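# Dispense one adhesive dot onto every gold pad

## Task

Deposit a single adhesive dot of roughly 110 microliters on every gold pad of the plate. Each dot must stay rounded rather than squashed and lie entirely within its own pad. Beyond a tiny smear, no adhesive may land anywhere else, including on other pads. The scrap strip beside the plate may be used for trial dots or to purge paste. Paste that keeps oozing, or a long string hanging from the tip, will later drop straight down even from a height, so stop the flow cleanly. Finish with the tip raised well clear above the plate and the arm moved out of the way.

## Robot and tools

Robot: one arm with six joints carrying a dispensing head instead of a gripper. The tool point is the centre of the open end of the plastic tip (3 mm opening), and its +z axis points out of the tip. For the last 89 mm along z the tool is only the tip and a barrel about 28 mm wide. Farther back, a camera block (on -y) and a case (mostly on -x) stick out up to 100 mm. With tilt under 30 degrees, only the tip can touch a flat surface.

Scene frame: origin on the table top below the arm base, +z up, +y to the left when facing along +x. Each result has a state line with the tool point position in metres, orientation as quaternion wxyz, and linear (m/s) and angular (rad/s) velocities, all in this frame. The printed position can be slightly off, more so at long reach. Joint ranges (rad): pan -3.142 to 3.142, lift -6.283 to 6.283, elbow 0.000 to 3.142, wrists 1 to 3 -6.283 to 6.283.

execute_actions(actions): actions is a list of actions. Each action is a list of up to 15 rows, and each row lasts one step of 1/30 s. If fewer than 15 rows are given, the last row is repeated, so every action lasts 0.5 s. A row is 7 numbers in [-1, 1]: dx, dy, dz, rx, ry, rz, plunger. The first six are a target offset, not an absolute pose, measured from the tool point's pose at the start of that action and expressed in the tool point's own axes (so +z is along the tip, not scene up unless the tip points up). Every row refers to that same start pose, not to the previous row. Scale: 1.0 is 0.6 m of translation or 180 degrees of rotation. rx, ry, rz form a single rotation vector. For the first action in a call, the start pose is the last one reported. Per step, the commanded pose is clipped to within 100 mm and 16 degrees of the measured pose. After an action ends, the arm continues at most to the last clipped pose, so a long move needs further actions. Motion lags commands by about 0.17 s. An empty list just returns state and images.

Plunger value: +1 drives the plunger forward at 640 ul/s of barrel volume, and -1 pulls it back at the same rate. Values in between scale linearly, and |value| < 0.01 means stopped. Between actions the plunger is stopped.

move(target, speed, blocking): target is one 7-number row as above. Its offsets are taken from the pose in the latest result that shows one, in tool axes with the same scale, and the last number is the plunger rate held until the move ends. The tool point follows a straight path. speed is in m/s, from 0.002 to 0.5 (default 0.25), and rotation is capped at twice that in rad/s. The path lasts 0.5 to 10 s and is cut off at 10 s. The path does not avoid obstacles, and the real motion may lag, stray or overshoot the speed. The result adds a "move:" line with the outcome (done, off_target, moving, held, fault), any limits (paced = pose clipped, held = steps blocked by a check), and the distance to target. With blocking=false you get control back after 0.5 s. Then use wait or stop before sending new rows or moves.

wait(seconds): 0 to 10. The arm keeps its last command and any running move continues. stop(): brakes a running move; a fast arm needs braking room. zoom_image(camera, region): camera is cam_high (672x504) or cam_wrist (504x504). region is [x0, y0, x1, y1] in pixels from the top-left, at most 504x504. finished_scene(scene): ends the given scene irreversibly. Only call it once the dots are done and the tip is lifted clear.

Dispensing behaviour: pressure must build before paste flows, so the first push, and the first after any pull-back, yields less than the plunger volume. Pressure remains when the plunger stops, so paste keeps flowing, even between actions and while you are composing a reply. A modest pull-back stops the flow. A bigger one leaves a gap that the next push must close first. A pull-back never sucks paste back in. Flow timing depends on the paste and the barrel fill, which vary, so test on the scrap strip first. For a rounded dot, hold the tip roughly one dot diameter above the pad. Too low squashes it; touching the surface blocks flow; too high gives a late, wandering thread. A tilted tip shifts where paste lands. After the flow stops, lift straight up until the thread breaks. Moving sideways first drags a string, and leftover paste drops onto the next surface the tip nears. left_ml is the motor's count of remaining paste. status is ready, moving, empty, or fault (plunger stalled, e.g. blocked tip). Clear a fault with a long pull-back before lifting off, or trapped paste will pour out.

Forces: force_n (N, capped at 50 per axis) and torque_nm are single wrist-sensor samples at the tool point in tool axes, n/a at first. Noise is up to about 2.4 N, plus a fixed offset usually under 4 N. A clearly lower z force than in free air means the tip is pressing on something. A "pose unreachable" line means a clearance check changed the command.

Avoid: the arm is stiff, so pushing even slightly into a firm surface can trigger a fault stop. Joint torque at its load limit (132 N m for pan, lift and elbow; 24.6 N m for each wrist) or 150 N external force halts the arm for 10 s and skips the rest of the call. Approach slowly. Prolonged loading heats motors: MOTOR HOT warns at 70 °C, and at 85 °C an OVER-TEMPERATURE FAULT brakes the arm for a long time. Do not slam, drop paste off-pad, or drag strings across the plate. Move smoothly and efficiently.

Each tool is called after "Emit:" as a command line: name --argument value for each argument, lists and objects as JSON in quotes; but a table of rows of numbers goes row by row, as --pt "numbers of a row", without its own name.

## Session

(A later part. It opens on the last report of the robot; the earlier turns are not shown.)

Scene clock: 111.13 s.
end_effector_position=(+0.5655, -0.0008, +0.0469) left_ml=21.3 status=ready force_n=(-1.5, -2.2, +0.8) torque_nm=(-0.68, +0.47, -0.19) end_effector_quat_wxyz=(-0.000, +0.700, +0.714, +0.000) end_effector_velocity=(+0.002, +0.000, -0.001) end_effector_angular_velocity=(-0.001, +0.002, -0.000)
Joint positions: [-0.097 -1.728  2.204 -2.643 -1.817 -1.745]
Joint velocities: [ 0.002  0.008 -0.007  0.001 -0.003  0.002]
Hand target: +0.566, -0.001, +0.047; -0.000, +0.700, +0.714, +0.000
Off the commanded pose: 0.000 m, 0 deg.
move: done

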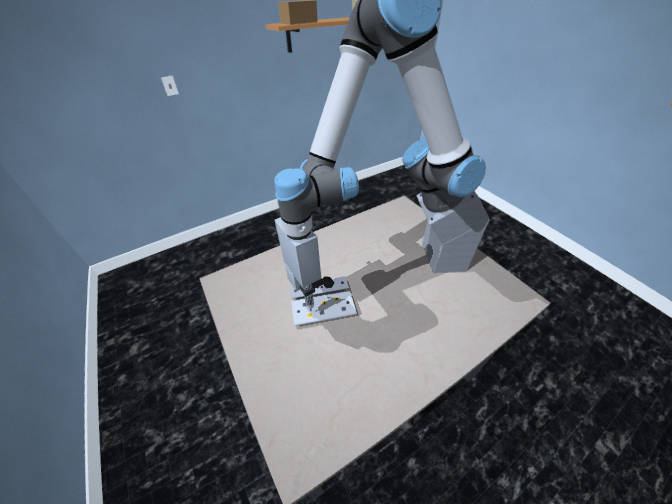

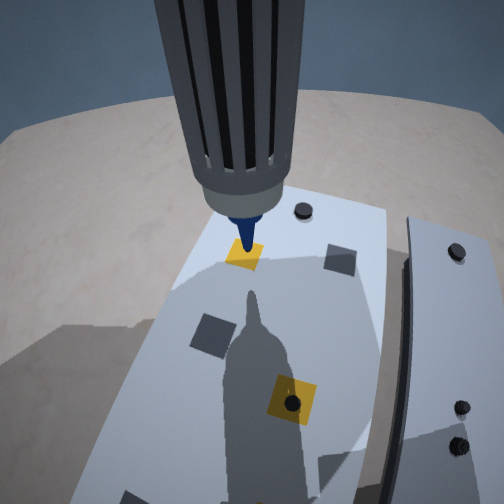

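Emit:
move --target '[0.0039, 0.0113, 0.02, 0, 0, 0, 0]' --speed 0.05

Emit:
zoom_image --camera "cam_wrist" --region '[200, 210, 300, 310]'

Scene clock: 114.27 s.
end_effector_position=(+0.5721, +0.0017, +0.0351) left_ml=21.3 status=ready force_n=(-0.8, +0.0, +0.6) torque_nm=(+0.10, +0.16, -0.19) end_effector_quat_wxyz=(-0.000, +0.700, +0.714, +0.000) end_effector_velocity=(+0.002, +0.001, -0.002) end_effector_angular_velocity=(+0.000, -0.001, +0.000)
Joint positions: [-0.096 -1.688  2.19  -2.668 -1.818 -1.744]
Joint velocities: [ 0.     0.007 -0.003 -0.004  0.    -0.   ]
Hand target: +0.572, +0.002, +0.035; -0.000, +0.700, +0.714, +0.000
Off the commanded pose: 0.000 m, 0 deg.
move: done

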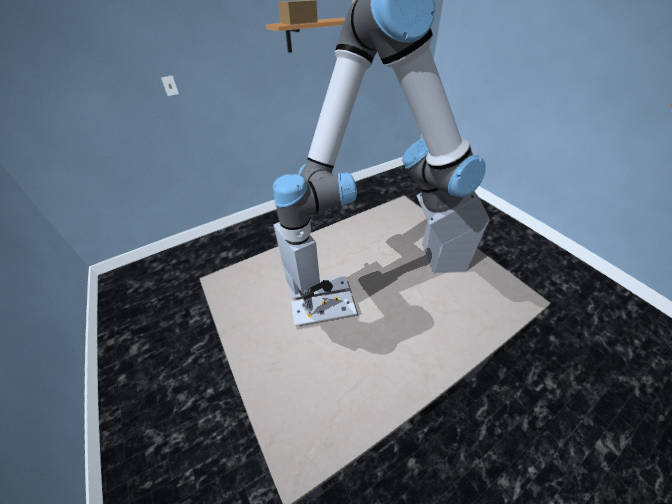

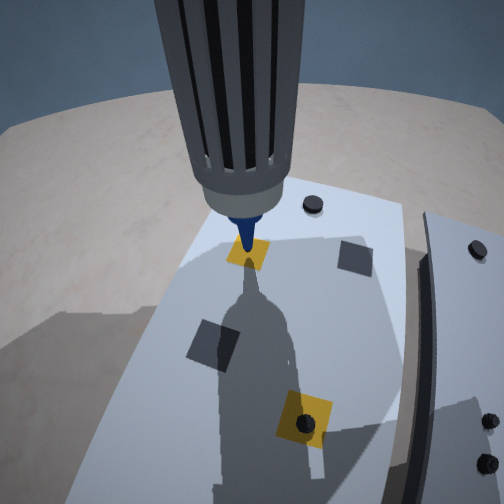

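Region (200, 210, 300, 310) of cam_wrist's 504x504 image, scaled by 5.040, with more detail than that image has.

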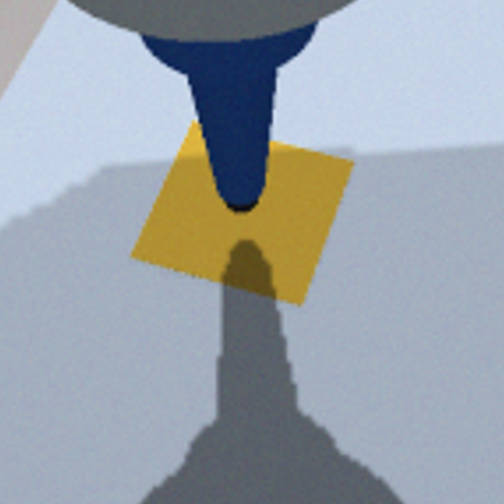

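Aligned. Dispense and lift.

Emit:
execute_actions --actions '[[[0,0.0008,0,0,0,0,0.544]]]'

Emit:
wait --seconds 3

Emit:
execute_actions --actions '[[[0,0,-0.001,0,0,0,-0.2],[0,0,-0.002,0,0,0,-0.2],[0,0,-0.004,0,0,0,-0.2],[0,0,-0.006,0,0,0,-0.2],[0,0,-0.008,0,0,0,-0.2],[0,0,-0.011,0,0,0,-0.2],[0,0,-0.014,0,0,0,-0.2],[0,0,-0.017,0,0,0,-0.2],[0,0,-0.020,0,0,0,-0.2],[0,0,-0.023,0,0,0,-0.2],[0,0,-0.026,0,0,0,-0.2],[0,0,-0.029,0,0,0,-0.2],[0,0,-0.032,0,0,0,-0.2],[0,0,-0.035,0,0,0,-0.2],[0,0,-0.038,0,0,0,-0.2]],[[0,0,-0.017,0,0,0,0],[0,0,-0.020,0,0,0,0],[0,0,-0.023,0,0,0,0],[0,0,-0.026,0,0,0,0],[0,0,-0.029,0,0,0,0],[0,0,-0.032,0,0,0,0],[0,0,-0.035,0,0,0,0],[0,0,-0.037,0,0,0,0],[0,0,-0.039,0,0,0,0],[0,0,-0.041,0,0,0,0],[0,0,-0.042,0,0,0,0]]]'

Emit:
wait --seconds 1

Emit:
zoom_image --camera "cam_wrist" --region '[180, 200, 340, 440]'

Scene clock: 117.87 s.
end_effector_position=(+0.5726, +0.0017, +0.0351) left_ml=21.1 status=moving force_n=(-0.8, -1.7, -0.6) torque_nm=(-0.50, +0.17, -0.21) end_effector_quat_wxyz=(-0.000, +0.700, +0.714, +0.000) end_effector_velocity=(-0.000, -0.000, -0.000) end_effector_angular_velocity=(-0.000, +0.000, -0.000)
Joint positions: [-0.096 -1.687  2.189 -2.668 -1.818 -1.744]
Joint velocities: [ 0.    -0.     0.001  0.    -0.001  0.   ]
Hand target: +0.573, +0.002, +0.035; -0.000, +0.700, +0.714, +0.000
Off the commanded pose: 0.000 m, 0 deg.

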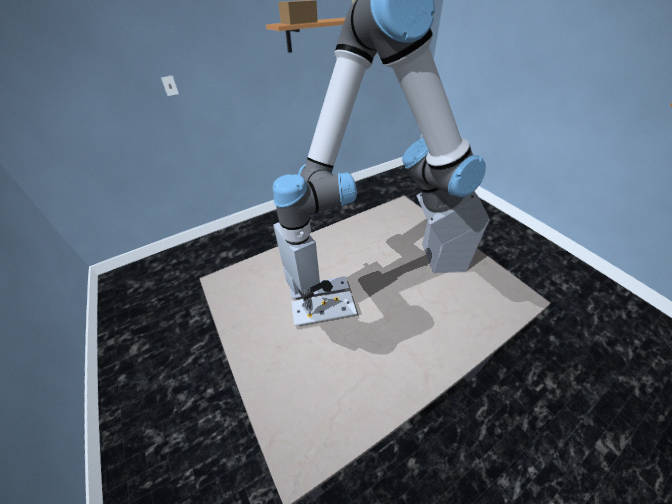

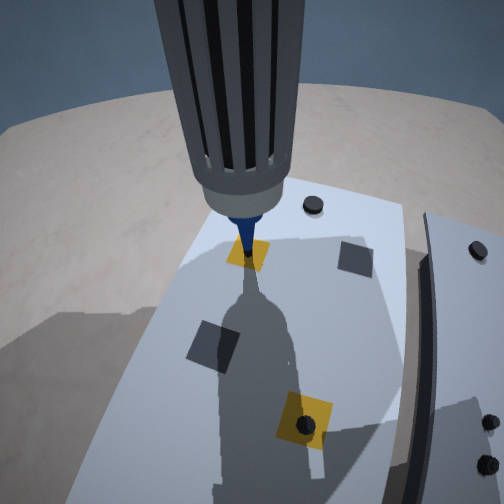

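Scene clock: 120.87 s.
end_effector_position=(+0.5726, +0.0017, +0.0351) left_ml=21.1 status=ready force_n=(-0.4, -1.9, +1.7) torque_nm=(-0.54, +0.12, -0.22) end_effector_quat_wxyz=(-0.000, +0.700, +0.714, +0.000) end_effector_velocity=(-0.001, +0.001, -0.000) end_effector_angular_velocity=(+0.001, +0.001, +0.001)
Joint positions: [-0.096 -1.687  2.189 -2.668 -1.818 -1.744]
Joint velocities: [-0.    -0.     0.001  0.     0.001 -0.001]
Hand target: +0.573, +0.002, +0.035; -0.000, +0.700, +0.714, +0.000
Off the commanded pose: 0.000 m, 0 deg.
wait: 3.00 s; at rest by 0.20 s

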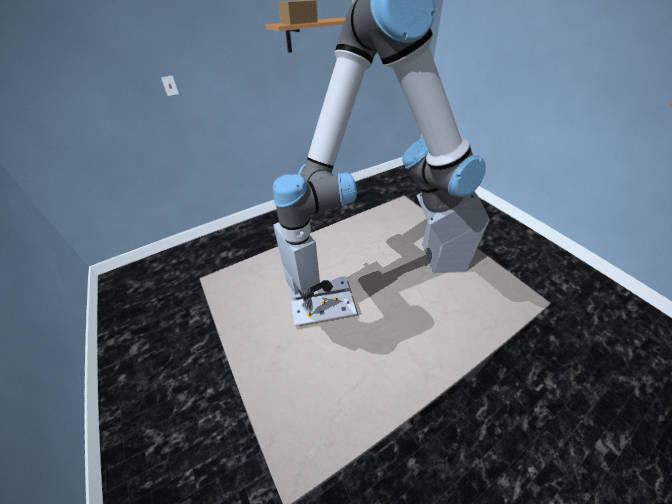

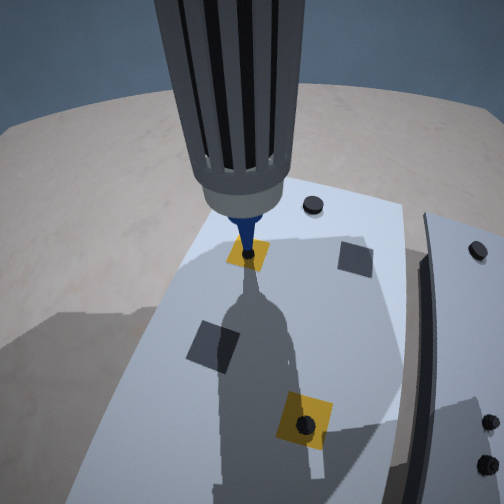

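Scene clock: 121.87 s.
end_effector_position=(+0.5727, +0.0017, +0.0723) left_ml=21.2 status=ready force_n=(-1.0, -0.9, +0.4) torque_nm=(-0.19, +0.21, -0.23) end_effector_quat_wxyz=(-0.000, +0.700, +0.714, +0.000) end_effector_velocity=(-0.001, -0.000, +0.019) end_effector_angular_velocity=(-0.001, +0.002, -0.001)
Joint positions: [-0.071 -1.769  2.17  -2.562 -1.832 -1.723]
Joint velocities: [ 0.014 -0.039 -0.013  0.056 -0.009  0.013]
Hand target: +0.573, +0.002, +0.074; -0.000, +0.700, +0.714, +0.000
Off the commanded pose: 0.002 m, 0 deg.

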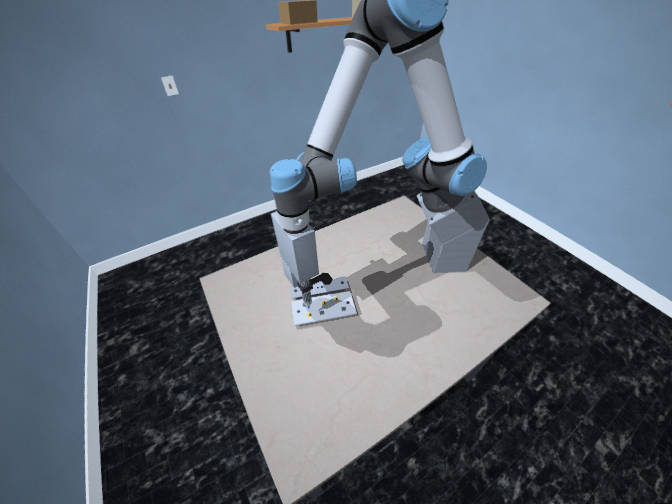

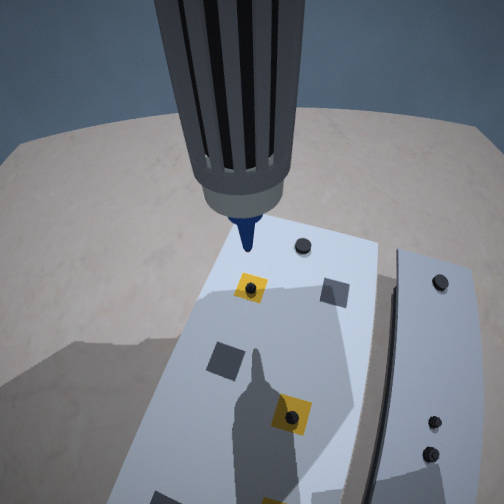

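Scene clock: 122.87 s.
end_effector_position=(+0.5727, +0.0017, +0.0745) left_ml=21.2 status=ready force_n=(-0.2, -1.9, +0.8) torque_nm=(-0.65, -0.04, -0.25) end_effector_quat_wxyz=(-0.000, +0.700, +0.714, +0.000) end_effector_velocity=(-0.000, -0.000, +0.000) end_effector_angular_velocity=(-0.000, +0.001, -0.000)
Joint positions: [-0.069 -1.774  2.168 -2.555 -1.833 -1.721]
Joint velocities: [ 0.    -0.    -0.     0.001 -0.     0.   ]
Hand target: +0.573, +0.002, +0.074; -0.000, +0.700, +0.714, +0.000
Off the commanded pose: 0.000 m, 0 deg.
wait: 1.00 s; at rest by 0.20 s

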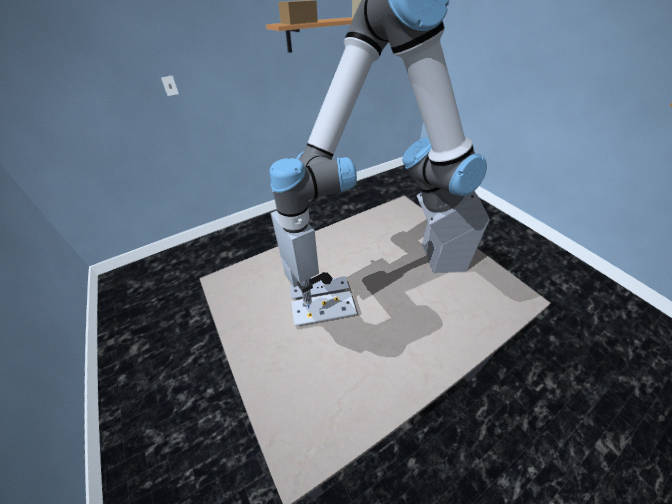

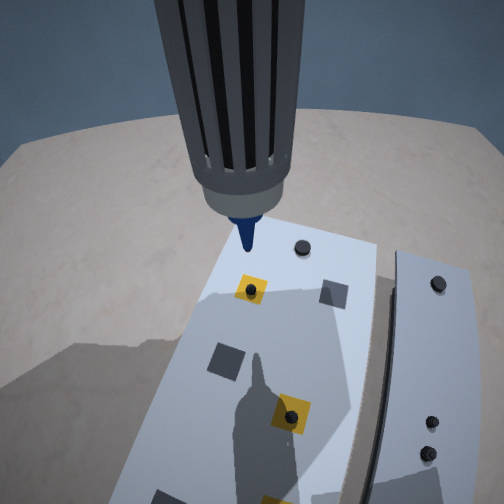

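Region (180, 200, 340, 440) of cam_wrist's 504x504 image, scaled by 2.100, with more detail than that image has.

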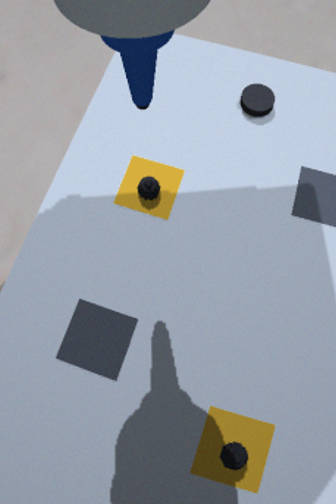

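Emit:
move --target '[-0.177, -0.075, -0.158, 0, 0, 0, 0]' --speed 0.25

Scene clock: 125.67 s.
end_effector_position=(+0.5299, -0.1054, +0.1693) left_ml=21.2 status=ready force_n=(-0.9, -1.0, +0.0) torque_nm=(-0.23, +0.19, -0.22) end_effector_quat_wxyz=(+0.000, +0.700, +0.714, -0.000) end_effector_velocity=(-0.002, -0.002, +0.002) end_effector_angular_velocity=(+0.007, +0.001, +0.001)
Joint positions: [-0.392 -2.153  2.176 -2.23  -1.647 -1.989]
Joint velocities: [-0.021 -0.01  -0.002  0.014  0.019 -0.017]
Hand target: +0.530, -0.106, +0.169; +0.000, +0.700, +0.714, +0.000
Off the commanded pose: 0.000 m, 0 deg.
move: done

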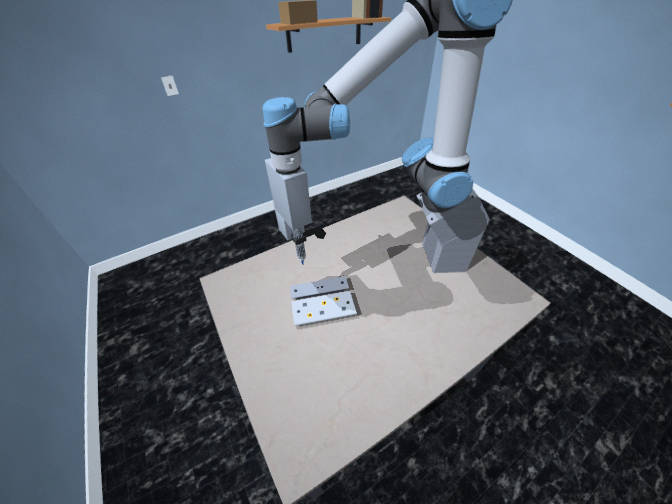

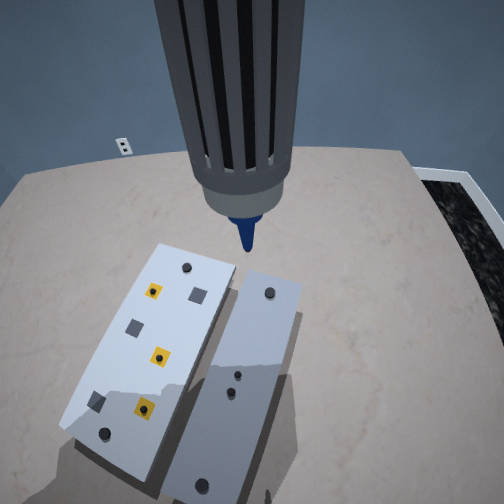

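Emit:
finished_scene --scene 1

The scene is finished: the task was done.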